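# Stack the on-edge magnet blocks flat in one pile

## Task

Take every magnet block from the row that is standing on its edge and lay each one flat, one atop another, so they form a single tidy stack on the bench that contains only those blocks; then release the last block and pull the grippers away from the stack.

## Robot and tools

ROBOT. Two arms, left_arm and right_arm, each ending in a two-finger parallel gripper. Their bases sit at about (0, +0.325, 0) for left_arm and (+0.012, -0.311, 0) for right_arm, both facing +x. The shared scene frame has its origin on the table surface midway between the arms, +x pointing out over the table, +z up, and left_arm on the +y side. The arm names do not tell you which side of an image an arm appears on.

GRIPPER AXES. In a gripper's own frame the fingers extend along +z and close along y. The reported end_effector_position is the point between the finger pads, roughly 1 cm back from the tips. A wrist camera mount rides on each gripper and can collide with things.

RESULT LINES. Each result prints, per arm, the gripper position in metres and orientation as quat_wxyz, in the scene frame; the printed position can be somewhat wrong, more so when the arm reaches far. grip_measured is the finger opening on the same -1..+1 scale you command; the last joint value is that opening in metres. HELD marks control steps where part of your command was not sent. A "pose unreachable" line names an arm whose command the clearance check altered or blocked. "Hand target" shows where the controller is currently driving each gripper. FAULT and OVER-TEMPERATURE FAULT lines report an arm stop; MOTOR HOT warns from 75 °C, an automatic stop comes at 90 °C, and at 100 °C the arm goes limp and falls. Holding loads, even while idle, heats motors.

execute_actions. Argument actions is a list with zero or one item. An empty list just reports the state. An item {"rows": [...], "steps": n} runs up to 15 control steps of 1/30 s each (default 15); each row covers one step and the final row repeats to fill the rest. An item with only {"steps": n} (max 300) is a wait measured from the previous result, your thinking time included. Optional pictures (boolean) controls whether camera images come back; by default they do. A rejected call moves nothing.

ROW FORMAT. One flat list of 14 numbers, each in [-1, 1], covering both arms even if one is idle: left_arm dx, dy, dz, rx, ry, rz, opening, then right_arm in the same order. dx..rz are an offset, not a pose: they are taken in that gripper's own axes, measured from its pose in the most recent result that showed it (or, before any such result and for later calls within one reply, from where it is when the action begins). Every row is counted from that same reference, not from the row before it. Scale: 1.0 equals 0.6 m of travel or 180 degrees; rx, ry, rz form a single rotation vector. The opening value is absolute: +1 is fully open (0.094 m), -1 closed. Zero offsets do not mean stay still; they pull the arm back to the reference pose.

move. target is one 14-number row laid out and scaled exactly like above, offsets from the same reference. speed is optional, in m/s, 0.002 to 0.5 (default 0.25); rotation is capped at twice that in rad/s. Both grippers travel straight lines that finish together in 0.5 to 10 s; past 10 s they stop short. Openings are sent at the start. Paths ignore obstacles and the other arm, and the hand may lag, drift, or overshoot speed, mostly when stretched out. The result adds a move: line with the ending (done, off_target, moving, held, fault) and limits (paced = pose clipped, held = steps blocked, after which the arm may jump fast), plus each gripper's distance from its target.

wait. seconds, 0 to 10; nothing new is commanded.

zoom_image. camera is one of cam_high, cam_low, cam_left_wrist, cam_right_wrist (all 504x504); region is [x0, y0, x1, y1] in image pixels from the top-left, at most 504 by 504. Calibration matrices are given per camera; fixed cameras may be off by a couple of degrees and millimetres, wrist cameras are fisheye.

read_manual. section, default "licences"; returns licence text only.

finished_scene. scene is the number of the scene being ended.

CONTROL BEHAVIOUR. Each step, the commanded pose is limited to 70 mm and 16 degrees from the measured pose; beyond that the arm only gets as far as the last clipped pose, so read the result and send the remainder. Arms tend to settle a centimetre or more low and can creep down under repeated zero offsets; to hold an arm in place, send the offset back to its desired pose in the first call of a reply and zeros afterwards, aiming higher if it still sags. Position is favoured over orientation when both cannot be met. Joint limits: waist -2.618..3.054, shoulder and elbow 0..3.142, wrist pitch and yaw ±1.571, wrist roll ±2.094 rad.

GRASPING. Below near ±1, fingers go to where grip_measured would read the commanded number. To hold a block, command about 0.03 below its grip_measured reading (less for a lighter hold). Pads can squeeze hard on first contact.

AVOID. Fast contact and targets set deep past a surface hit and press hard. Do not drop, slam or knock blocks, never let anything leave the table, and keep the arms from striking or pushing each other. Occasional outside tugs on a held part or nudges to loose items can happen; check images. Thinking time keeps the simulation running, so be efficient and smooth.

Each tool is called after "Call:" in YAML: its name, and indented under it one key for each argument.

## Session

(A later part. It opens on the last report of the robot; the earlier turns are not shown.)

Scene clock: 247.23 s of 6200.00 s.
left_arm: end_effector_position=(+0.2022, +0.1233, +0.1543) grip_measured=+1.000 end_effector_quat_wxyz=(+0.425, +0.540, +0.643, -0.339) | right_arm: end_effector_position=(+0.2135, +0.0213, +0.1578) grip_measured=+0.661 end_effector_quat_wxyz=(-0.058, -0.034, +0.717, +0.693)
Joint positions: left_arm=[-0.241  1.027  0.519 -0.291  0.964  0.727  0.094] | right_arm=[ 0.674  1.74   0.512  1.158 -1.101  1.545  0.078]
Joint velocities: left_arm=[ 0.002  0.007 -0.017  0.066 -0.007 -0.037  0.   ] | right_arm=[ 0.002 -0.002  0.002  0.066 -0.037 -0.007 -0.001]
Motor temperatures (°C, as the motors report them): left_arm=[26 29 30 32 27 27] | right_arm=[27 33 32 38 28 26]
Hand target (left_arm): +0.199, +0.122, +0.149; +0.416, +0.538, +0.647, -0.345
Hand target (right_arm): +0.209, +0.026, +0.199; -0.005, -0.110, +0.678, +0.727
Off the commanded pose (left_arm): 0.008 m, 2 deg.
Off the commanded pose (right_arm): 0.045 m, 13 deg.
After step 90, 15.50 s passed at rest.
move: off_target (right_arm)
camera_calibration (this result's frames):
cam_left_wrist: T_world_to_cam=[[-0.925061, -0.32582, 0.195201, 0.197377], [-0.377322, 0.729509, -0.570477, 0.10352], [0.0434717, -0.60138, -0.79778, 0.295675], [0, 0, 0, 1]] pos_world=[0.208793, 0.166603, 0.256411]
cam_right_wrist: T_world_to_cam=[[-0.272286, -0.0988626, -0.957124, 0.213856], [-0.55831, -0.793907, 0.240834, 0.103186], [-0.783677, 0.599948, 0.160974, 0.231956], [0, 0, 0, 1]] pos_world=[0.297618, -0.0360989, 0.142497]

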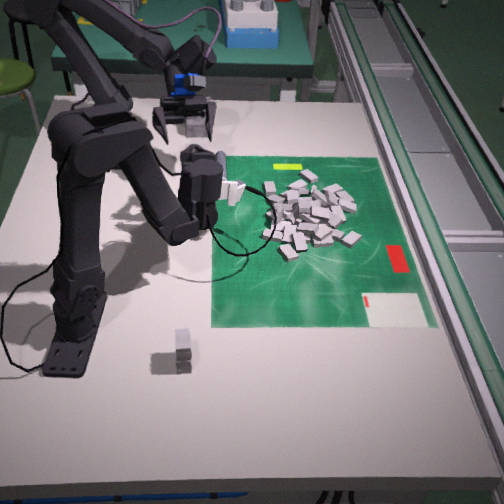

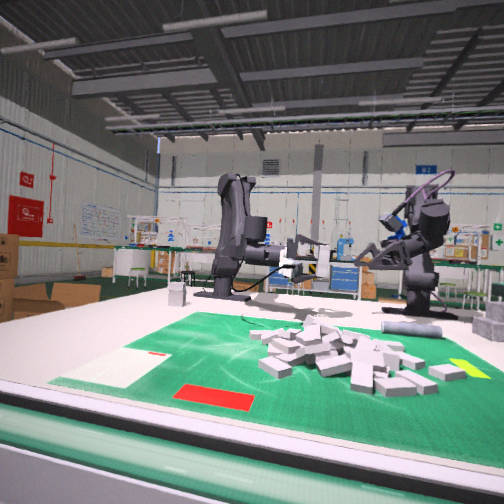

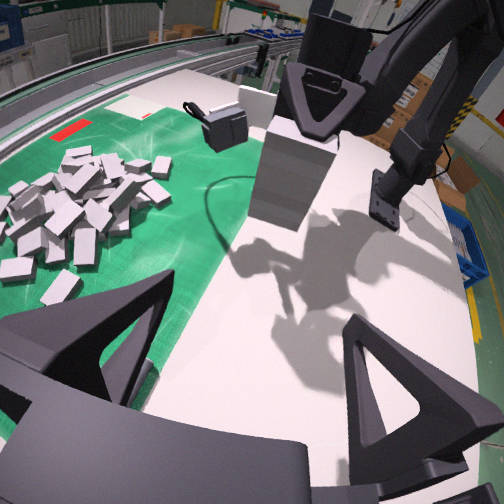

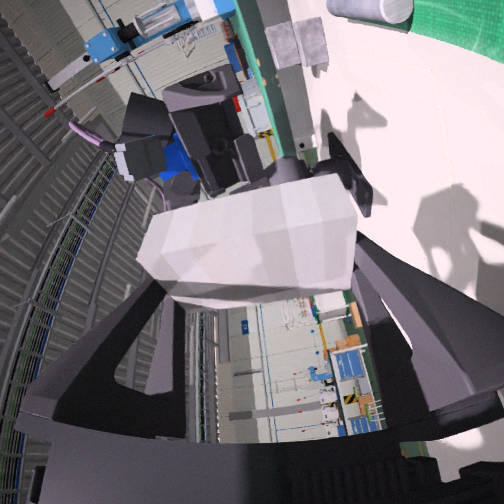

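Call:
execute_actions:
  actions:
    - {"rows":[[0,0,0.004,0.001,0,0,1,0.0088,0.0687,0.0067,-0.0288,0.0101,-0.062,0.6],[0,0,0.010,0.002,0,0,1,0.0088,0.0687,0.0067,-0.0288,0.0101,-0.064,0.6],[-0.001,-0.001,0.018,0.004,0,0,1,0.0088,0.0687,0.0067,-0.0288,0.0101,-0.066,0.6],[-0.001,-0.001,0.027,0.006,0,0,1,0.0088,0.0687,0.0067,-0.0288,0.0101,-0.068,0.6],[-0.001,-0.002,0.037,0.008,0,0,1,0.0088,0.0687,0.0067,-0.0288,0.0101,-0.070,0.6],[-0.002,-0.002,0.047,0.010,0,0,1,0.0088,0.0687,0.0067,-0.0288,0.0101,-0.072,0.6],[-0.002,-0.003,0.057,0.012,0,0,1,0.0088,0.0687,0.0067,-0.0288,0.0101,-0.074,0.6],[-0.003,-0.004,0.067,0.014,0,0,1,0.0088,0.0687,0.0067,-0.0288,0.0101,-0.074,0.6],[-0.003,-0.004,0.076,0.016,0,0,1,0.0088,0.0687,0.0067,-0.0288,0.0101,-0.074,0.6],[-0.003,-0.005,0.084,0.018,0,0,1,0.0088,0.0687,0.0067,-0.0288,0.0101,-0.074,0.6],[-0.004,-0.005,0.091,0.020,0,0,1,0.0088,0.0687,0.0067,-0.0288,0.0101,-0.074,0.6],[-0.004,-0.005,0.095,0.021,0,0,1,0.0088,0.0687,0.0067,-0.0288,0.0101,-0.074,0.6],[-0.004,-0.005,0.098,0.022,0,0,1,0.0088,0.0687,0.0067,-0.0288,0.0101,-0.074,0.6]],"steps":15}
  pictures: false

Call:
wait:
  seconds: 0.7

Call:
zoom_image:
  camera: "cam_low"
  region: [270, 215, 390, 300]

Scene clock: 291.10 s of 6200.00 s.
left_arm: end_effector_position=(+0.2017, +0.0743, +0.1313) grip_measured=+1.000 end_effector_quat_wxyz=(+0.392, +0.560, +0.631, -0.367) | right_arm: end_effector_position=(+0.2132, +0.0213, +0.1584) grip_measured=+0.661 end_effector_quat_wxyz=(-0.040, -0.055, +0.715, +0.695)
Joint positions: left_arm=[-0.443  1.224  0.519 -0.027  0.886  0.583  0.094] | right_arm=[ 0.674  1.74   0.512  1.162 -1.104  1.493  0.078]
Joint velocities: left_arm=[-0.105  0.222  0.002  0.432 -0.095 -0.256  0.   ] | right_arm=[ 0.002 -0.012  0.007 -0.007 -0.022 -0.11   0.   ]
Motor temperatures (°C, as the motors report them): left_arm=[26 29 30 33 27 27] | right_arm=[28 34 32 44 27 26]
Hand target (left_arm): +0.209, +0.070, +0.135; +0.407, +0.553, +0.630, -0.363
Hand target (right_arm): +0.208, +0.025, +0.197; +0.011, -0.125, +0.679, +0.723
Off the commanded pose (left_arm): 0.010 m, 2 deg.
Off the commanded pose (right_arm): 0.041 m, 11 deg.
Steps of this call (steps 1 to 90: nothing new was sent; then 40.37 s passed at rest; steps 91 to 105: all 15 steps of this action). Readings (end_effector_position):
91: left_arm (+0.2026, +0.1232, +0.1545) | right_arm (+0.2133, +0.0213, +0.1583)
92: left_arm (+0.2029, +0.1228, +0.1547) | right_arm (+0.2133, +0.0213, +0.1583)
94: left_arm (+0.2024, +0.1179, +0.1544) | right_arm (+0.2133, +0.0213, +0.1583)
98: left_arm (+0.1995, +0.0997, +0.1474) | right_arm (+0.2133, +0.0213, +0.1583)
105: the state above

Scene clock: 291.80 s of 6200.00 s.
left_arm: end_effector_position=(+0.2110, +0.0710, +0.1379) grip_measured=+1.000 end_effector_quat_wxyz=(+0.412, +0.554, +0.627, -0.360) | right_arm: end_effector_position=(+0.2131, +0.0213, +0.1584) grip_measured=+0.661 end_effector_quat_wxyz=(-0.039, -0.056, +0.715, +0.695)
Joint positions: left_arm=[-0.446  1.231  0.519  0.043  0.87   0.549  0.094] | right_arm=[ 0.674  1.74   0.512  1.162 -1.104  1.49   0.078]
Joint velocities: left_arm=[-0.017  0.012  0.017 -0.037 -0.022 -0.095  0.   ] | right_arm=[-0.002  0.007  0.007  0.022  0.007 -0.037 -0.001]
Motor temperatures (°C, as the motors report them): left_arm=[26 29 30 34 27 27] | right_arm=[28 34 32 44 27 26]
Hand target (left_arm): +0.209, +0.070, +0.135; +0.407, +0.553, +0.630, -0.363
Hand target (right_arm): +0.208, +0.025, +0.197; +0.011, -0.125, +0.679, +0.723
Off the commanded pose (left_arm): 0.006 m, 1 deg.
Off the commanded pose (right_arm): 0.041 m, 11 deg.
Steps of this call (steps 1 to 21: nothing new was sent). Readings (end_effector_position):
1: left_arm (+0.2032, +0.0733, +0.1313) | right_arm (+0.2132, +0.0213, +0.1584)
2: left_arm (+0.2047, +0.0729, +0.1321) | right_arm (+0.2132, +0.0213, +0.1584)
4: left_arm (+0.2071, +0.0721, +0.1343) | right_arm (+0.2131, +0.0213, +0.1584)
8: left_arm (+0.2096, +0.0714, +0.1365) | right_arm (+0.2131, +0.0213, +0.1584)
21: the state above
camera_calibration (this result's frames):
cam_left_wrist: T_world_to_cam=[[-0.940214, -0.264658, 0.214368, 0.187953], [-0.340495, 0.744772, -0.573915, 0.127291], [-0.00776402, -0.612594, -0.790359, 0.261333], [0, 0, 0, 1]] pos_world=[0.222088, 0.115031, 0.23931]
cam_right_wrist: T_world_to_cam=[[-0.216053, -0.090655, -0.972164, 0.204534], [-0.567611, -0.798483, 0.200604, 0.111215], [-0.794443, 0.595152, 0.121058, 0.240256], [0, 0, 0, 1]] pos_world=[0.298187, -0.0356437, 0.147446]

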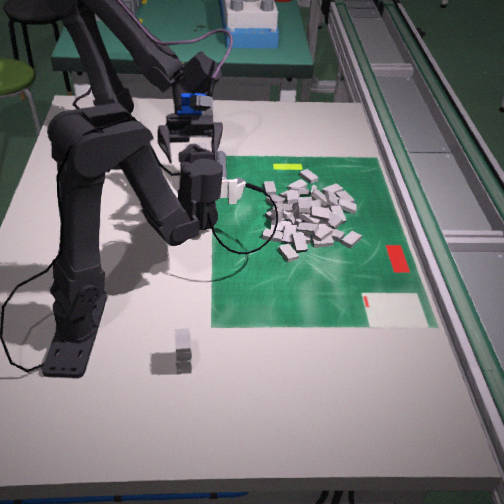

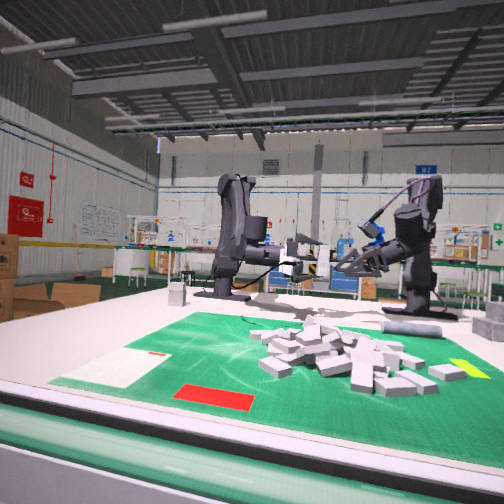

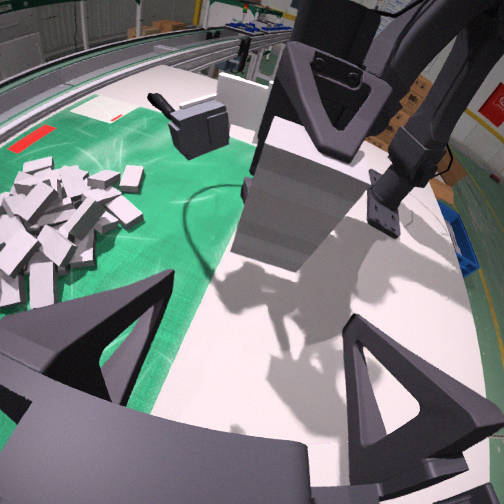

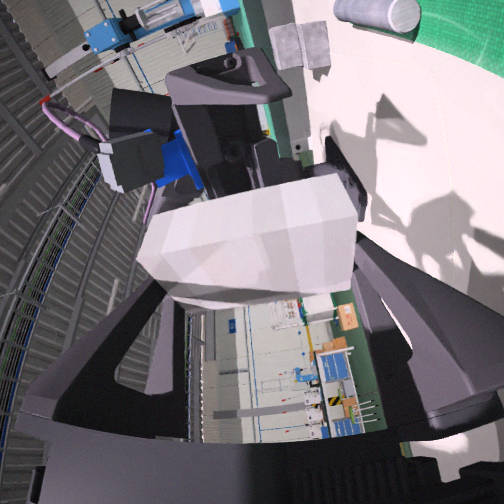

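Region (270, 215, 390, 300) of cam_low's 504x504 image, scaled by 4.200, with more detail than that image has; it fills the top 357 rows of this view, and the rest is white.

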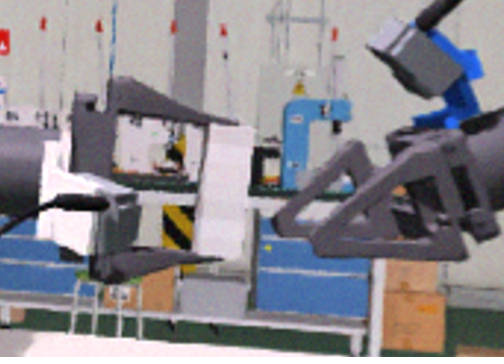

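Call:
execute_actions:
  actions:
    - {"rows":[[-0.0005,0,0.002,0,0,0,0.95,0.005,0.0687,0.0067,-0.0288,0.0101,-0.055,0.6],[-0.001,0,0.005,0,0,0,0.9,0.005,0.0687,0.0067,-0.0288,0.0101,-0.053,0.6],[-0.002,0,0.009,0,0,0,0.85,0.005,0.0687,0.0067,-0.0288,0.0101,-0.051,0.6],[-0.0035,0,0.014,0,0,0,0.8,0.005,0.0687,0.0067,-0.0288,0.0101,-0.049,0.6],[-0.005,0,0.019,0,0,0,0.75,0.005,0.0687,0.0067,-0.0288,0.0101,-0.047,0.6],[-0.0065,0,0.025,0,0,0,0.7,0.005,0.0687,0.0067,-0.0288,0.0101,-0.045,0.6],[-0.008,0,0.031,0,0,0,0.7,0.005,0.0687,0.0067,-0.0288,0.0101,-0.045,0.6],[-0.010,0,0.037,0,0,0,0.7,0.005,0.0687,0.0067,-0.0288,0.0101,-0.045,0.6],[-0.012,0,0.043,0,0,0,0.7,0.005,0.0687,0.0067,-0.0288,0.0101,-0.045,0.6],[-0.0135,0,0.049,0,0,0,0.7,0.005,0.0687,0.0067,-0.0288,0.0101,-0.045,0.6],[-0.015,0,0.055,0,0,0,0.7,0.005,0.0687,0.0067,-0.0288,0.0101,-0.045,0.6],[-0.0165,0,0.061,0,0,0,0.7,0.005,0.0687,0.0067,-0.0288,0.0101,-0.045,0.6],[-0.018,0,0.067,0,0,0,0.7,0.005,0.0687,0.0067,-0.0288,0.0101,-0.045,0.6],[-0.0195,0,0.072,0,0,0,0.7,0.005,0.0687,0.0067,-0.0288,0.0101,-0.045,0.6],[-0.021,0,0.077,0,0,0,0.7,0.005,0.0687,0.0067,-0.0288,0.0101,-0.045,0.6]],"steps":15}
  pictures: false

Call:
wait:
  seconds: 0.8

Call:
zoom_image:
  camera: "cam_low"
  region: [280, 225, 370, 295]

Scene clock: 320.17 s of 6200.00 s.
left_arm: end_effector_position=(+0.2043, +0.0371, +0.1227) grip_measured=+0.701 end_effector_quat_wxyz=(+0.393, +0.561, +0.628, -0.369) | right_arm: end_effector_position=(+0.2122, +0.0211, +0.1584) grip_measured=+0.661 end_effector_quat_wxyz=(-0.049, -0.050, +0.716, +0.695)
Joint positions: left_arm=[-0.582  1.343  0.53   0.18   0.783  0.453  0.08 ] | right_arm=[ 0.674  1.74   0.512  1.162 -1.109  1.513  0.078]
Joint velocities: left_arm=[-0.305  0.295  0.1    0.286 -0.315 -0.242 -0.001] | right_arm=[-0.022 -0.012  0.012  0.037  0.022  0.007 -0.001]
Motor temperatures (°C, as the motors report them): left_arm=[26 29 30 34 27 27] | right_arm=[28 35 32 45 27 26]
Hand target (left_arm): +0.215, +0.026, +0.133; +0.412, +0.553, +0.626, -0.363
Hand target (right_arm): +0.208, +0.025, +0.197; -0.003, -0.116, +0.680, +0.724
Off the commanded pose (left_arm): 0.020 m, 3 deg.
Off the commanded pose (right_arm): 0.041 m, 11 deg.
Steps of this call (steps 1 to 90: nothing new was sent; then 24.87 s passed at rest; steps 91 to 105: all 15 steps of this action). Readings (end_effector_position):
91: left_arm (+0.2111, +0.0709, +0.1380) | right_arm (+0.2130, +0.0212, +0.1584)
92: left_arm (+0.2114, +0.0709, +0.1382) | right_arm (+0.2128, +0.0212, +0.1584)
94: left_arm (+0.2115, +0.0692, +0.1387) | right_arm (+0.2125, +0.0212, +0.1584)
98: left_arm (+0.2077, +0.0585, +0.1341) | right_arm (+0.2122, +0.0211, +0.1584)
105: the state above

Scene clock: 320.97 s of 6200.00 s.
left_arm: end_effector_position=(+0.2121, +0.0303, +0.1277) grip_measured=+0.701 end_effector_quat_wxyz=(+0.408, +0.553, +0.629, -0.363) | right_arm: end_effector_position=(+0.2122, +0.0211, +0.1584) grip_measured=+0.661 end_effector_quat_wxyz=(-0.049, -0.049, +0.716, +0.695)
Joint positions: left_arm=[-0.599  1.359  0.54   0.235  0.749  0.417  0.08 ] | right_arm=[ 0.674  1.74   0.512  1.162 -1.109  1.514  0.078]
Joint velocities: left_arm=[ 0.017 -0.007 -0.017 -0.066  0.11   0.007 -0.   ] | right_arm=[ 0.002  0.012 -0.012  0.037 -0.037 -0.007 -0.001]
Motor temperatures (°C, as the motors report them): left_arm=[26 29 30 34 27 27] | right_arm=[28 35 32 45 27 26]
Hand target (left_arm): +0.215, +0.026, +0.133; +0.412, +0.553, +0.626, -0.363
Hand target (right_arm): +0.208, +0.025, +0.197; -0.003, -0.116, +0.680, +0.724
Off the commanded pose (left_arm): 0.009 m, 1 deg.
Off the commanded pose (right_arm): 0.041 m, 11 deg.
Steps of this call (steps 1 to 24: nothing new was sent). Readings (end_effector_position):
1: left_arm (+0.2048, +0.0345, +0.1226) | right_arm (+0.2122, +0.0211, +0.1584)
2: left_arm (+0.2055, +0.0326, +0.1230) | right_arm (+0.2122, +0.0211, +0.1584)
4: left_arm (+0.2075, +0.0312, +0.1244) | right_arm (+0.2122, +0.0211, +0.1584)
8: left_arm (+0.2104, +0.0305, +0.1267) | right_arm (+0.2122, +0.0211, +0.1584)
24: the state above
camera_calibration (this result's frames):
cam_left_wrist: T_world_to_cam=[[-0.938368, -0.26324, 0.223988, 0.178702], [-0.345174, 0.747314, -0.567783, 0.152214], [-0.0179263, -0.610104, -0.792119, 0.230652], [0, 0, 0, 1]] pos_world=[0.224363, 0.0740114, 0.229101]
cam_right_wrist: T_world_to_cam=[[-0.239619, -0.0946889, -0.966238, 0.20852], [-0.558768, -0.800428, 0.21701, 0.106133], [-0.793953, 0.591902, 0.138889, 0.236717], [0, 0, 0, 1]] pos_world=[0.297212, -0.035417, 0.145571]

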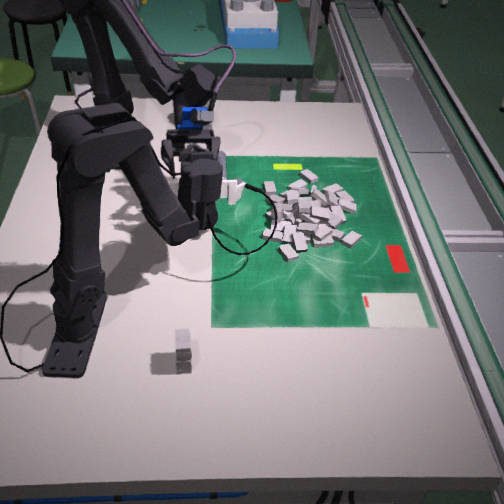

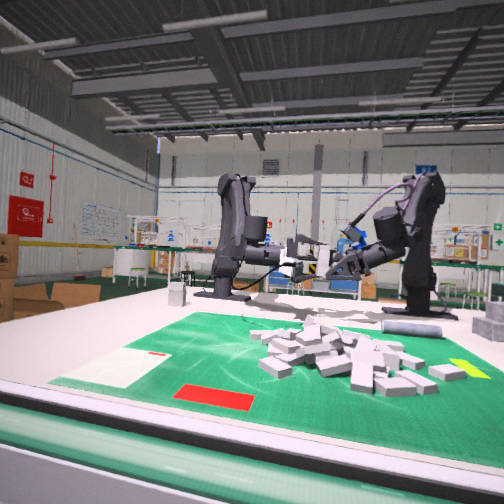

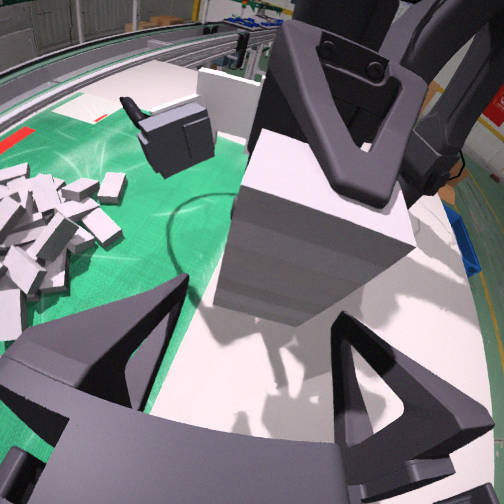

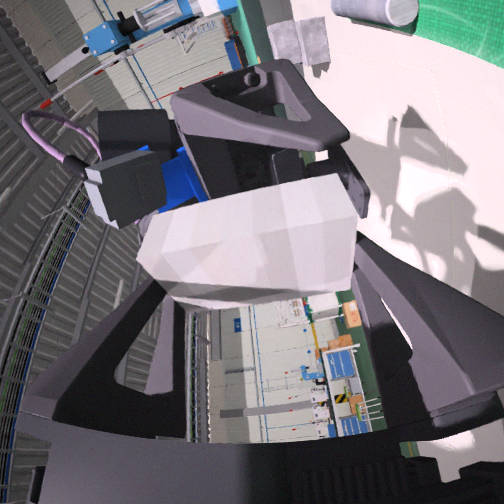

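Region (280, 225, 370, 295) of cam_low's 504x504 image, scaled by 5.600, with more detail than that image has.

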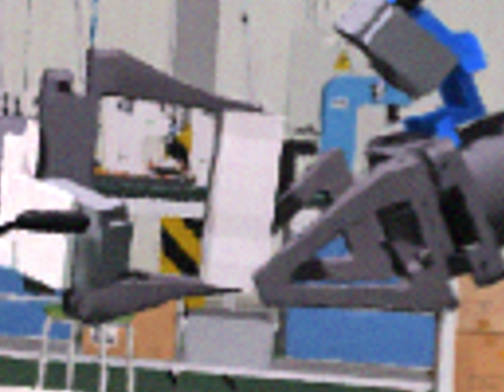

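Call:
execute_actions:
  actions:
    - {"rows":[[-0.004,0.001,0.002,0,0,0,0.7,0.006,0.067,0.0067,-0.0288,0.007,-0.056,0.6],[-0.008,0.002,0.003,0,0,0,0.66,0.006,0.067,0.0067,-0.0288,0.007,-0.056,0.6],[-0.011,0.003,0.004,0,0,0,0.62,0.006,0.067,0.0067,-0.0288,0.007,-0.056,0.6],[-0.014,0.004,0.005,0,0,0,0.58,0.006,0.067,0.0067,-0.0288,0.007,-0.056,0.6],[-0.017,0.005,0.006,0,0,0,0.54,0.006,0.067,0.0067,-0.0288,0.007,-0.056,0.6],[-0.019,0.006,0.007,0,0,0,0.50,0.006,0.067,0.0067,-0.0288,0.007,-0.056,0.6],[-0.021,0.007,0.008,0,0,0,0.46,0.006,0.067,0.0067,-0.0288,0.007,-0.056,0.6],[-0.023,0.007,0.009,0,0,0,0.42,0.006,0.067,0.0067,-0.0288,0.007,-0.056,0.6],[-0.025,0.008,0.010,0,0,0,0.40,0.006,0.067,0.0067,-0.0288,0.007,-0.056,0.6],[-0.0263,0.008,0.0103,0,0,0,0.40,0.006,0.067,0.0067,-0.0288,0.007,-0.056,0.6]],"steps":15}
  pictures: false

Call:
wait:
  seconds: 0.6

Call:
zoom_image:
  camera: "cam_low"
  region: [280, 225, 370, 295]

Scene clock: 336.47 s of 6200.00 s.
left_arm: end_effector_position=(+0.2185, +0.0218, +0.1406) grip_measured=+0.401 end_effector_quat_wxyz=(+0.417, +0.554, +0.623, -0.362) | right_arm: end_effector_position=(+0.2122, +0.0211, +0.1584) grip_measured=+0.661 end_effector_quat_wxyz=(-0.049, -0.049, +0.716, +0.695)
Joint positions: left_arm=[-0.612  1.369  0.588  0.224  0.738  0.408  0.066] | right_arm=[ 0.674  1.74   0.512  1.162 -1.109  1.514  0.078]
Joint velocities: left_arm=[-0.007  0.022  0.007 -0.022  0.007  0.022 -0.   ] | right_arm=[-0.002  0.002  0.007 -0.007  0.007 -0.051  0.   ]
Motor temperatures (°C, as the motors report them): left_arm=[26 29 31 35 27 27] | right_arm=[28 35 32 46 27 26]
Hand target (left_arm): +0.219, +0.019, +0.140; +0.408, +0.553, +0.629, -0.363
Hand target (right_arm): +0.207, +0.025, +0.197; +0.002, -0.117, +0.680, +0.724
Off the commanded pose (left_arm): 0.003 m, 1 deg.
Off the commanded pose (right_arm): 0.041 m, 11 deg.
Steps of this call (steps 1 to 90: nothing new was sent; then 12.00 s passed at rest; steps 91 to 105: all 15 steps of this action). Readings (end_effector_position):
91: left_arm (+0.2121, +0.0303, +0.1277) | right_arm (+0.2122, +0.0211, +0.1584)
92: left_arm (+0.2121, +0.0303, +0.1277) | right_arm (+0.2122, +0.0211, +0.1584)
94: left_arm (+0.2125, +0.0302, +0.1281) | right_arm (+0.2122, +0.0211, +0.1584)
98: left_arm (+0.2153, +0.0263, +0.1352) | right_arm (+0.2122, +0.0211, +0.1584)
105: the state above

Scene clock: 337.07 s of 6200.00 s.
left_arm: end_effector_position=(+0.2185, +0.0221, +0.1392) grip_measured=+0.401 end_effector_quat_wxyz=(+0.414, +0.554, +0.625, -0.362) | right_arm: end_effector_position=(+0.2122, +0.0211, +0.1584) grip_measured=+0.661 end_effector_quat_wxyz=(-0.049, -0.049, +0.716, +0.695)
Joint positions: left_arm=[-0.612  1.37   0.588  0.22   0.736  0.407  0.066] | right_arm=[ 0.674  1.74   0.512  1.162 -1.109  1.514  0.078]
Joint velocities: left_arm=[-0.027 -0.012  0.017 -0.066 -0.007 -0.066 -0.001] | right_arm=[ 0.002 -0.002  0.007 -0.007  0.007 -0.022 -0.   ]
Motor temperatures (°C, as the motors report them): left_arm=[26 29 31 35 27 27] | right_arm=[28 35 32 46 27 26]
Hand target (left_arm): +0.219, +0.019, +0.140; +0.408, +0.553, +0.629, -0.363
Hand target (right_arm): +0.207, +0.025, +0.197; +0.002, -0.117, +0.680, +0.724
Off the commanded pose (left_arm): 0.003 m, 1 deg.
Off the commanded pose (right_arm): 0.041 m, 11 deg.
Steps of this call (steps 1 to 18: nothing new was sent). Readings (end_effector_position):
1: left_arm (+0.2185, +0.0219, +0.1401) | right_arm (+0.2122, +0.0211, +0.1584)
2: left_arm (+0.2185, +0.0219, +0.1398) | right_arm (+0.2122, +0.0211, +0.1584)
4: left_arm (+0.2185, +0.0220, +0.1394) | right_arm (+0.2122, +0.0211, +0.1584)
8: left_arm (+0.2185, +0.0221, +0.1393) | right_arm (+0.2122, +0.0211, +0.1584)
18: the state above
camera_calibration (this result's frames):
cam_left_wrist: T_world_to_cam=[[-0.940906, -0.262821, 0.213589, 0.181992], [-0.338607, 0.741987, -0.57862, 0.167268], [-0.00640655, -0.61675, -0.787133, 0.231849], [0, 0, 0, 1]] pos_world=[0.229361, 0.0667133, 0.240409]
cam_right_wrist: T_world_to_cam=[[-0.239619, -0.0946889, -0.966238, 0.20852], [-0.558768, -0.800428, 0.21701, 0.106133], [-0.793953, 0.591902, 0.138889, 0.236717], [0, 0, 0, 1]] pos_world=[0.297212, -0.035417, 0.145571]

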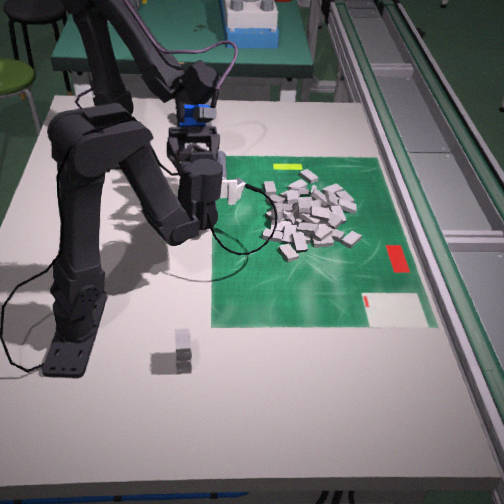

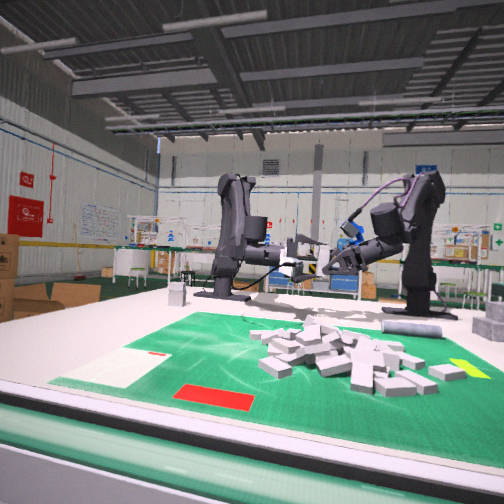

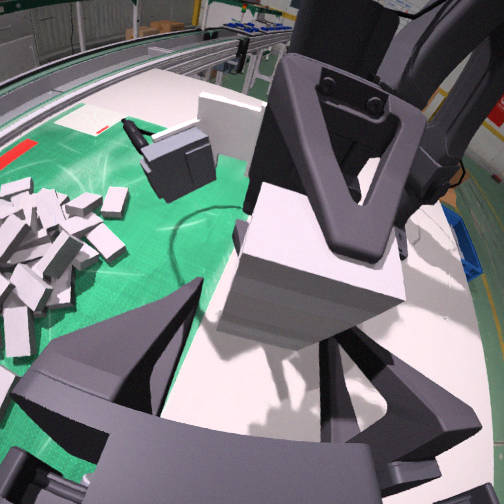

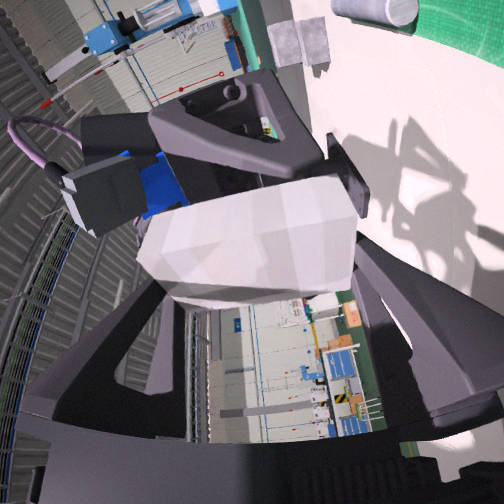

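Region (280, 225, 370, 295) of cam_low's 504x504 image, scaled by 5.600, with more detail than that image has.

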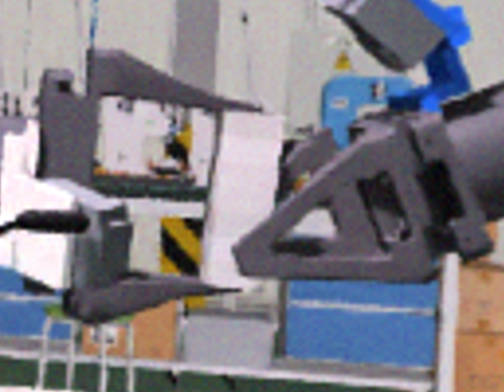

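Call:
execute_actions:
  actions:
    - {"rows":[[0.002,0,0.002,0,0.001,0,0.38,0.006,0.067,0.0067,-0.0288,0.007,-0.056,0.6],[0.004,0,0.003,0,0.002,0,0.35,0.006,0.067,0.0067,-0.0288,0.007,-0.056,0.6],[0.006,0,0.005,0,0.003,0,0.32,0.006,0.067,0.0067,-0.0288,0.007,-0.056,0.6],[0.008,0,0.006,0,0.004,0,0.29,0.006,0.067,0.0067,-0.0288,0.007,-0.056,0.6],[0.009,0,0.007,0,0.005,0,0.26,0.006,0.067,0.0067,-0.0288,0.007,-0.056,0.6],[0.0095,0,0.0075,0,0.006,0,0.23,0.006,0.067,0.0067,-0.0288,0.007,-0.056,0.6],[0.0095,0,0.0075,0,0.006,0,0.20,0.006,0.067,0.0067,-0.0288,0.007,-0.056,0.6]],"steps":15}
  pictures: false

Call:
wait:
  seconds: 0.5

Call:
zoom_image:
  camera: "cam_low"
  region: [280, 225, 370, 295]

Scene clock: 346.50 s of 6200.00 s.
left_arm: end_effector_position=(+0.2203, +0.0223, +0.1352) grip_measured=+0.201 end_effector_quat_wxyz=(+0.412, +0.552, +0.630, -0.358) | right_arm: end_effector_position=(+0.2122, +0.0211, +0.1584) grip_measured=+0.661 end_effector_quat_wxyz=(-0.049, -0.049, +0.716, +0.695)
Joint positions: left_arm=[-0.612  1.381  0.588  0.222  0.727  0.407  0.056] | right_arm=[ 0.674  1.74   0.512  1.162 -1.109  1.514  0.078]
Joint velocities: left_arm=[-0.002 -0.022  0.002 -0.022 -0.022  0.051 -0.   ] | right_arm=[-0.012 -0.012  0.002 -0.081 -0.007  0.037  0.   ]
Motor temperatures (°C, as the motors report them): left_arm=[26 29 31 35 27 27] | right_arm=[28 35 32 47 27 26]
Hand target (left_arm): +0.219, +0.020, +0.132; +0.408, +0.557, +0.629, -0.357
Hand target (right_arm): +0.207, +0.025, +0.197; +0.002, -0.117, +0.680, +0.724
Off the commanded pose (left_arm): 0.004 m, 1 deg.
Off the commanded pose (right_arm): 0.041 m, 11 deg.
Steps of this call (steps 1 to 90: nothing new was sent; then 5.93 s passed at rest; steps 91 to 105: all 15 steps of this action). Readings (end_effector_position):
91: left_arm (+0.2185, +0.0221, +0.1391) | right_arm (+0.2122, +0.0211, +0.1584)
92: left_arm (+0.2185, +0.0221, +0.1391) | right_arm (+0.2122, +0.0211, +0.1584)
94: left_arm (+0.2187, +0.0221, +0.1392) | right_arm (+0.2122, +0.0211, +0.1584)
98: left_arm (+0.2197, +0.0222, +0.1365) | right_arm (+0.2122, +0.0211, +0.1584)
105: the state above

Scene clock: 347.00 s of 6200.00 s.
left_arm: end_effector_position=(+0.2204, +0.0224, +0.1351) grip_measured=+0.201 end_effector_quat_wxyz=(+0.412, +0.552, +0.630, -0.358) | right_arm: end_effector_position=(+0.2122, +0.0211, +0.1584) grip_measured=+0.661 end_effector_quat_wxyz=(-0.049, -0.049, +0.716, +0.695)
Joint positions: left_arm=[-0.612  1.381  0.588  0.222  0.726  0.407  0.056] | right_arm=[ 0.674  1.74   0.512  1.162 -1.109  1.514  0.078]
Joint velocities: left_arm=[ 0.017 -0.007 -0.002  0.007 -0.051  0.022  0.001] | right_arm=[ 0.017 -0.002  0.007 -0.007  0.066  0.007  0.   ]
Motor temperatures (°C, as the motors report them): left_arm=[26 29 31 35 27 27] | right_arm=[28 35 32 47 27 26]
Hand target (left_arm): +0.219, +0.020, +0.132; +0.408, +0.557, +0.629, -0.357
Hand target (right_arm): +0.207, +0.025, +0.197; +0.002, -0.117, +0.680, +0.724
Off the commanded pose (left_arm): 0.004 m, 1 deg.
Off the commanded pose (right_arm): 0.041 m, 11 deg.
Steps of this call (steps 1 to 15: nothing new was sent). Readings (end_effector_position):
1: left_arm (+0.2203, +0.0223, +0.1352) | right_arm (+0.2122, +0.0211, +0.1584)
2: left_arm (+0.2203, +0.0224, +0.1351) | right_arm (+0.2122, +0.0211, +0.1584)
4: left_arm (+0.2203, +0.0224, +0.1351) | right_arm (+0.2122, +0.0211, +0.1584)
8: left_arm (+0.2203, +0.0224, +0.1351) | right_arm (+0.2122, +0.0211, +0.1584)
15: the state above
camera_calibration (this result's frames):
cam_left_wrist: T_world_to_cam=[[-0.93767, -0.2728, 0.2153, 0.18398], [-0.34749, 0.744795, -0.569677, 0.166025], [-0.00494616, -0.608984, -0.793167, 0.229135], [0, 0, 0, 1]] pos_world=[0.231339, 0.0660747, 0.236712]
cam_right_wrist: T_world_to_cam=[[-0.239619, -0.0946889, -0.966238, 0.20852], [-0.558768, -0.800428, 0.21701, 0.106133], [-0.793953, 0.591902, 0.138889, 0.236717], [0, 0, 0, 1]] pos_world=[0.297212, -0.035417, 0.145571]

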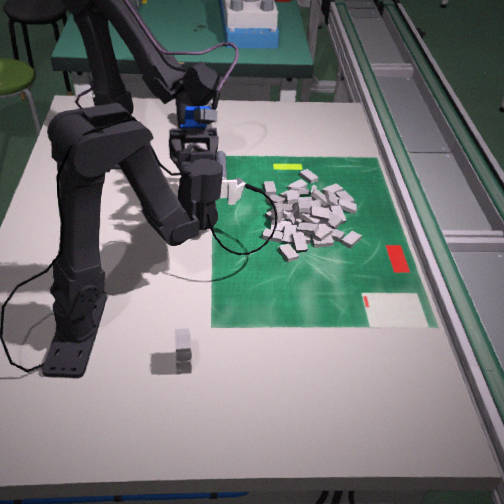

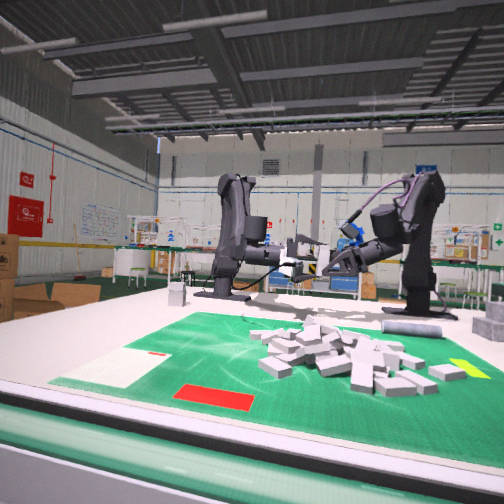

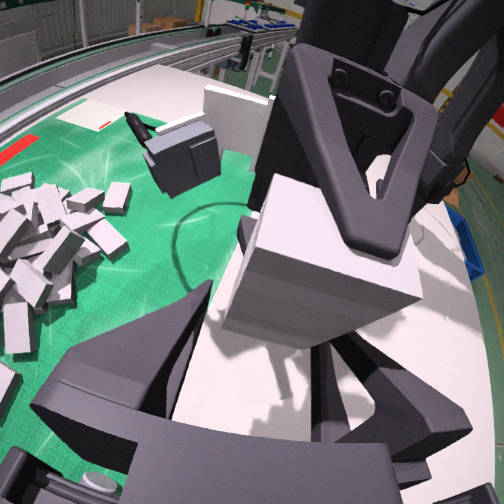

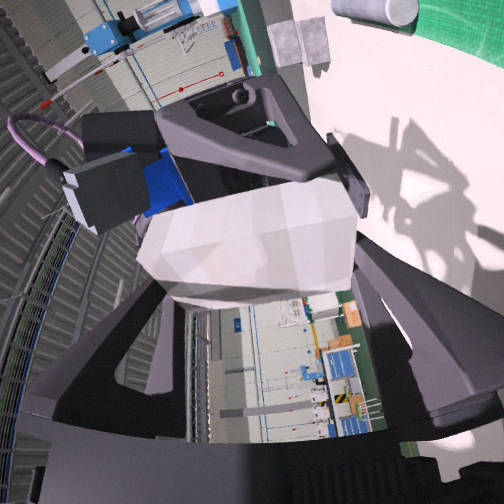

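Region (280, 225, 370, 295) of cam_low's 504x504 image, scaled by 5.600, with more detail than that image has.

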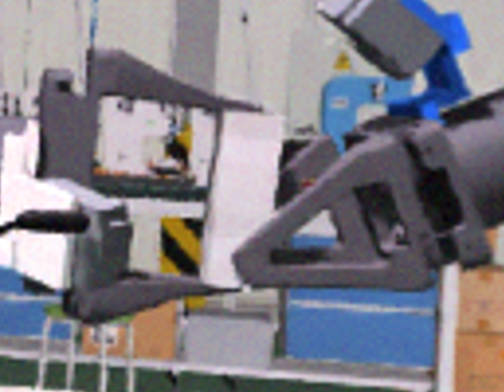

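Call:
execute_actions:
  actions: []

Scene clock: 366.53 s of 6200.00 s.
left_arm: end_effector_position=(+0.2204, +0.0224, +0.1351) grip_measured=+0.201 end_effector_quat_wxyz=(+0.412, +0.552, +0.630, -0.358) | right_arm: end_effector_position=(+0.2122, +0.0211, +0.1584) grip_measured=+0.661 end_effector_quat_wxyz=(-0.049, -0.049, +0.716, +0.695)
Joint positions: left_arm=[-0.612  1.381  0.588  0.222  0.726  0.407  0.056] | right_arm=[ 0.674  1.74   0.512  1.162 -1.109  1.514  0.078]
Joint velocities: left_arm=[-0.002 -0.002  0.012 -0.007  0.066 -0.007  0.001] | right_arm=[-0.007 -0.017 -0.022 -0.007 -0.022 -0.007 -0.001]
Motor temperatures (°C, as the motors report them): left_arm=[26 29 30 35 27 27] | right_arm=[28 35 32 48 27 26]
Hand target (left_arm): +0.219, +0.020, +0.132; +0.408, +0.557, +0.629, -0.357
Hand target (right_arm): +0.207, +0.025, +0.197; +0.002, -0.117, +0.680, +0.724
Off the commanded pose (left_arm): 0.004 m, 1 deg.
Off the commanded pose (right_arm): 0.041 m, 11 deg.
Steps of this call (steps 1 to 90: nothing new was sent; then 16.53 s passed at rest). Readings (end_effector_position):
1: left_arm (+0.2204, +0.0224, +0.1351) | right_arm (+0.2122, +0.0211, +0.1584)
2: left_arm (+0.2204, +0.0224, +0.1351) | right_arm (+0.2122, +0.0211, +0.1584)
4: left_arm (+0.2204, +0.0224, +0.1351) | right_arm (+0.2122, +0.0211, +0.1584)
8: left_arm (+0.2204, +0.0224, +0.1351) | right_arm (+0.2122, +0.0211, +0.1584)
90: the state above
camera_calibration (this result's frames):
cam_left_wrist: T_world_to_cam=[[-0.93767, -0.2728, 0.2153, 0.18398], [-0.34749, 0.744795, -0.569677, 0.166025], [-0.00494616, -0.608984, -0.793167, 0.229135], [0, 0, 0, 1]] pos_world=[0.231339, 0.0660747, 0.236712]
cam_right_wrist: T_world_to_cam=[[-0.239619, -0.0946889, -0.966238, 0.20852], [-0.558768, -0.800428, 0.21701, 0.106133], [-0.793953, 0.591902, 0.138889, 0.236717], [0, 0, 0, 1]] pos_world=[0.297212, -0.035417, 0.145571]

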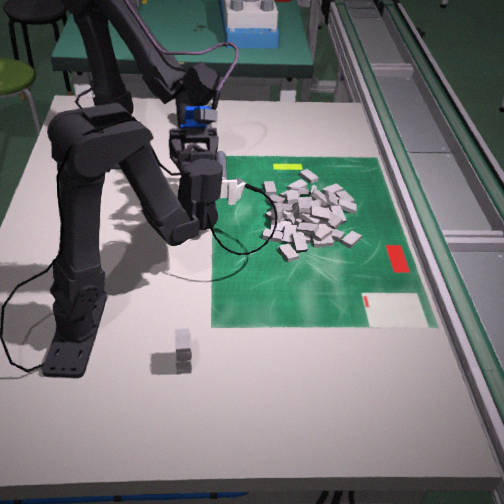

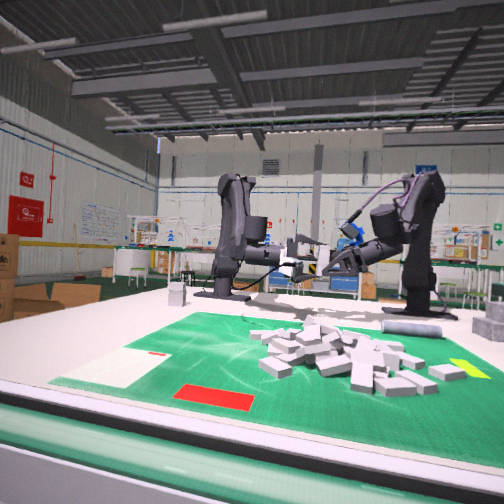

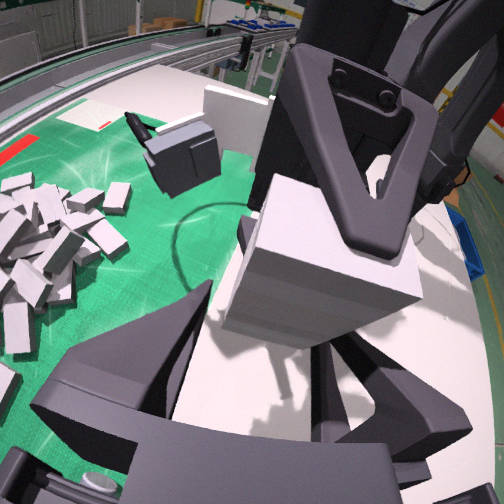

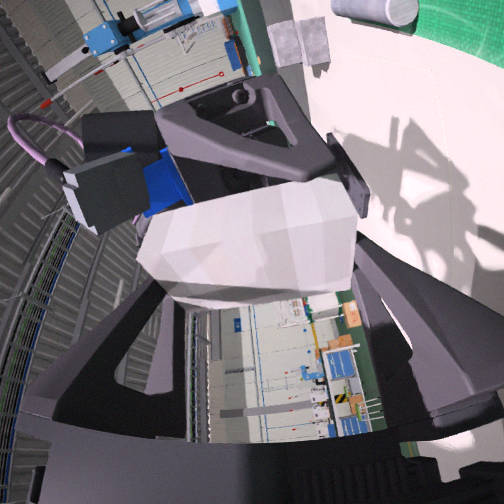

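Call:
execute_actions:
  actions:
    - {"rows": [[0,-0.003,0,0,0,0,0.15,0.006,0.067,0.0067,-0.0288,0.007,-0.056,0.6],[0,-0.003,0,0,0,0,0.12,0.006,0.067,0.0067,-0.0288,0.007,-0.056,0.6],[0,-0.004,0,0,0,0,0.09,0.006,0.067,0.0067,-0.0288,0.007,-0.056,0.6],[0,-0.004,0,0,0,0,0.06,0.006,0.067,0.0067,-0.0288,0.007,-0.056,0.6],[0,-0.005,0,0,0,0,0.04,0.006,0.067,0.0067,-0.0288,0.007,-0.056,0.6],[0,-0.005,0,0,0,0,0.02,0.006,0.067,0.0067,-0.0288,0.007,-0.056,0.6],[0,-0.005,0,0,0,0,0.0,0.006,0.067,0.0067,-0.0288,0.007,-0.056,0.6],[0,-0.005,0,0,0,0,-0.01,0.006,0.067,0.0067,-0.0288,0.007,-0.056,0.6],[0,-0.005,0,0,0,0,-0.02,0.006,0.067,0.0067,-0.0288,0.007,-0.056,0.6],[0,-0.005,0,0,0,0,-0.03,0.006,0.067,0.0067,-0.0288,0.007,-0.056,0.6],[0,-0.005,0,0,0,0,-0.04,0.006,0.067,0.0067,-0.0288,0.007,-0.056,0.6],[0,-0.005,0,0,0,0,-0.05,0.006,0.067,0.0067,-0.0288,0.007,-0.056,0.6],[0,-0.005,0,0,0,0,-0.06,0.006,0.067,0.0067,-0.0288,0.007,-0.056,0.6],[0,-0.005,0,0,0,0,-0.07,0.006,0.067,0.0067,-0.0288,0.007,-0.056,0.6],[0,-0.005,0,0,0,0,-0.08,0.006,0.067,0.0067,-0.0288,0.007,-0.056,0.6]], "steps": 15}

Call:
wait:
  seconds: 0.6

Scene clock: 375.67 s of 6200.00 s.
left_arm: end_effector_position=(+0.2193, +0.0217, +0.1352) grip_measured=-0.062 end_effector_quat_wxyz=(+0.411, +0.553, +0.629, -0.359) | right_arm: end_effector_position=(+0.2142, +0.0214, +0.1583) grip_measured=+0.661 end_effector_quat_wxyz=(-0.044, -0.046, +0.716, +0.695)
Joint positions: left_arm=[-0.615  1.381  0.588  0.222  0.728  0.407  0.044] | right_arm=[ 0.674  1.74   0.512  1.162 -1.097  1.512  0.078]
Joint velocities: left_arm=[ 0.012  0.007 -0.012  0.022  0.037  0.007 -0.005] | right_arm=[-0.002 -0.017  0.002 -0.051 -0.022 -0.007 -0.   ]
Motor temperatures (°C, as the motors report them): left_arm=[26 29 30 35 27 27] | right_arm=[28 35 32 48 27 26]
Hand target (left_arm): +0.217, +0.022, +0.135; +0.412, +0.552, +0.630, -0.358
Hand target (right_arm): +0.207, +0.025, +0.196; +0.003, -0.117, +0.680, +0.724
Off the commanded pose (left_arm): 0.002 m, 0 deg.
Off the commanded pose (right_arm): 0.041 m, 11 deg.
Steps of this call (steps 1 to 90: nothing new was sent; then 5.63 s passed at rest; steps 91 to 105: all 15 steps of this action). Readings (end_effector_position):
91: left_arm (+0.2204, +0.0224, +0.1351) | right_arm (+0.2122, +0.0211, +0.1584)
92: left_arm (+0.2204, +0.0224, +0.1351) | right_arm (+0.2122, +0.0211, +0.1584)
94: left_arm (+0.2201, +0.0222, +0.1351) | right_arm (+0.2126, +0.0212, +0.1584)
98: left_arm (+0.2196, +0.0218, +0.1352) | right_arm (+0.2138, +0.0213, +0.1583)
105: the state above
camera_calibration (this result's frames):
cam_left_wrist: T_world_to_cam=[[-0.938637, -0.268947, 0.215934, 0.182834], [-0.344819, 0.745781, -0.570009, 0.165648], [-0.00773732, -0.60949, -0.792756, 0.229371], [0, 0, 0, 1]] pos_world=[0.230508, 0.0654347, 0.236776]
cam_right_wrist: T_world_to_cam=[[-0.237731, -0.0921716, -0.966948, 0.20858], [-0.568778, -0.793758, 0.215501, 0.109787], [-0.787386, 0.601209, 0.136276, 0.237035], [0, 0, 0, 1]] pos_world=[0.298668, -0.036138, 0.145725]

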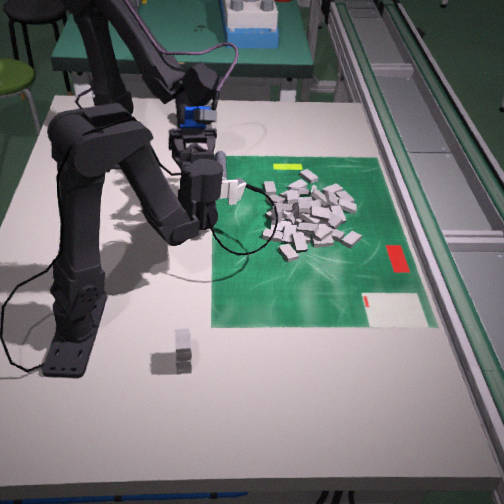

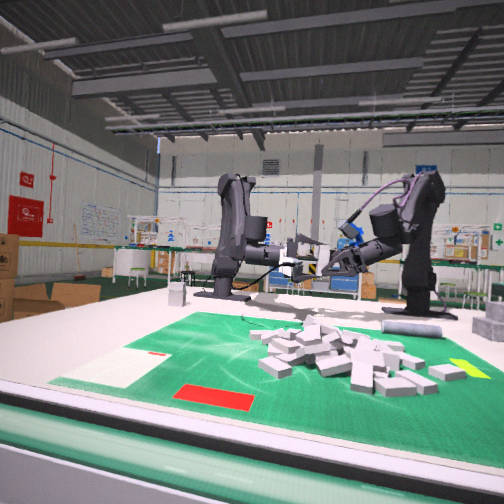

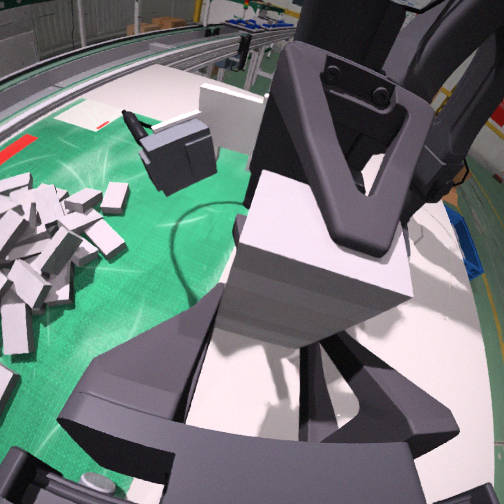

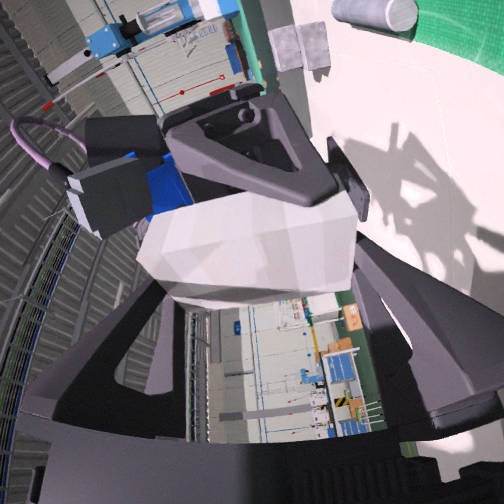

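Scene clock: 376.27 s of 6200.00 s.
left_arm: end_effector_position=(+0.2193, +0.0217, +0.1352) grip_measured=-0.063 end_effector_quat_wxyz=(+0.411, +0.553, +0.629, -0.359) | right_arm: end_effector_position=(+0.2142, +0.0214, +0.1583) grip_measured=+0.661 end_effector_quat_wxyz=(-0.044, -0.046, +0.716, +0.695)
Joint positions: left_arm=[-0.615  1.381  0.588  0.222  0.728  0.407  0.044] | right_arm=[ 0.674  1.74   0.512  1.162 -1.097  1.512  0.078]
Joint velocities: left_arm=[ 0.002 -0.007 -0.007 -0.051  0.037 -0.081  0.001] | right_arm=[-0.007  0.012 -0.012  0.051 -0.007 -0.037 -0.   ]
Motor temperatures (°C, as the motors report them): left_arm=[26 29 30 35 27 27] | right_arm=[28 35 32 49 27 26]
Hand target (left_arm): +0.217, +0.022, +0.135; +0.412, +0.552, +0.630, -0.358
Hand target (right_arm): +0.207, +0.025, +0.196; +0.003, -0.117, +0.680, +0.724
Off the commanded pose (left_arm): 0.002 m, 0 deg.
Off the commanded pose (right_arm): 0.041 m, 11 deg.
Steps of this call (steps 1 to 18: nothing new was sent). Readings (end_effector_position):
1: left_arm (+0.2193, +0.0217, +0.1352) | right_arm (+0.2142, +0.0214, +0.1583)
2: left_arm (+0.2193, +0.0217, +0.1352) | right_arm (+0.2142, +0.0214, +0.1583)
4: left_arm (+0.2193, +0.0217, +0.1352) | right_arm (+0.2142, +0.0214, +0.1583)
8: left_arm (+0.2193, +0.0217, +0.1352) | right_arm (+0.2142, +0.0214, +0.1583)
18: the state above
camera_calibration (this result's frames):
cam_left_wrist: T_world_to_cam=[[-0.938637, -0.268947, 0.215934, 0.182834], [-0.344819, 0.745781, -0.570009, 0.165648], [-0.00773732, -0.60949, -0.792756, 0.229371], [0, 0, 0, 1]] pos_world=[0.230508, 0.0654347, 0.236776]
cam_right_wrist: T_world_to_cam=[[-0.237731, -0.0921716, -0.966948, 0.20858], [-0.568778, -0.793758, 0.215501, 0.109787], [-0.787386, 0.601209, 0.136276, 0.237035], [0, 0, 0, 1]] pos_world=[0.298668, -0.036138, 0.145725]

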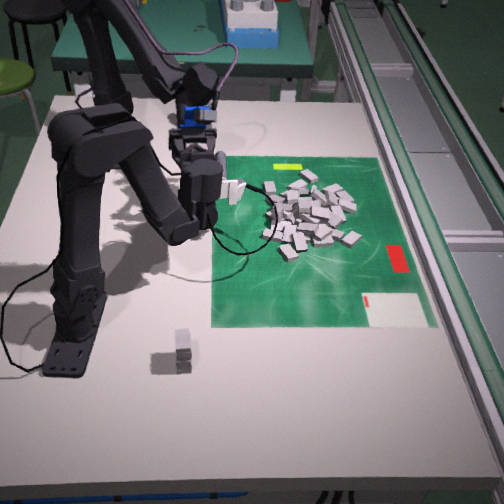

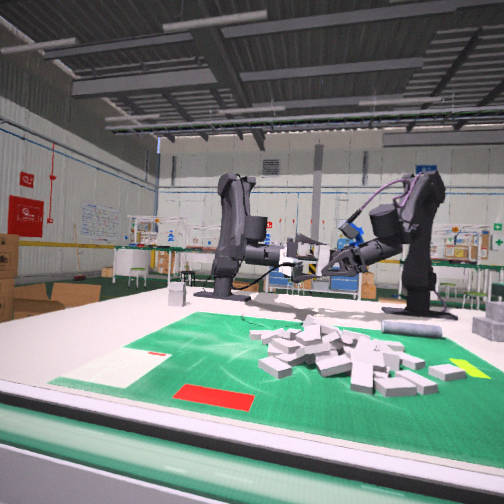

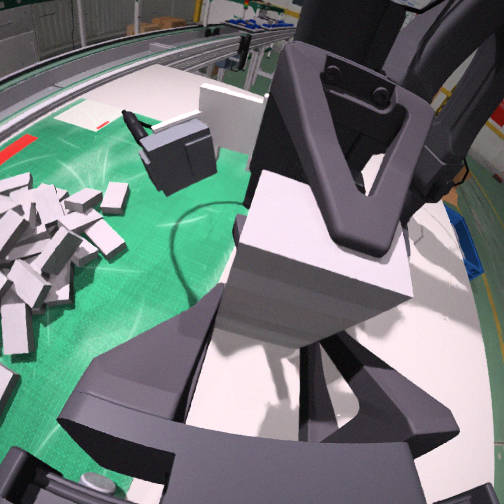

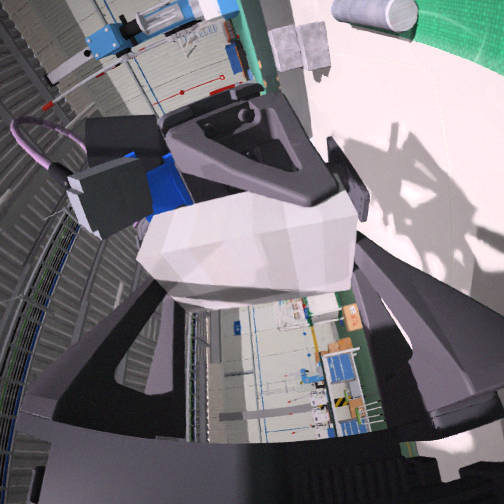

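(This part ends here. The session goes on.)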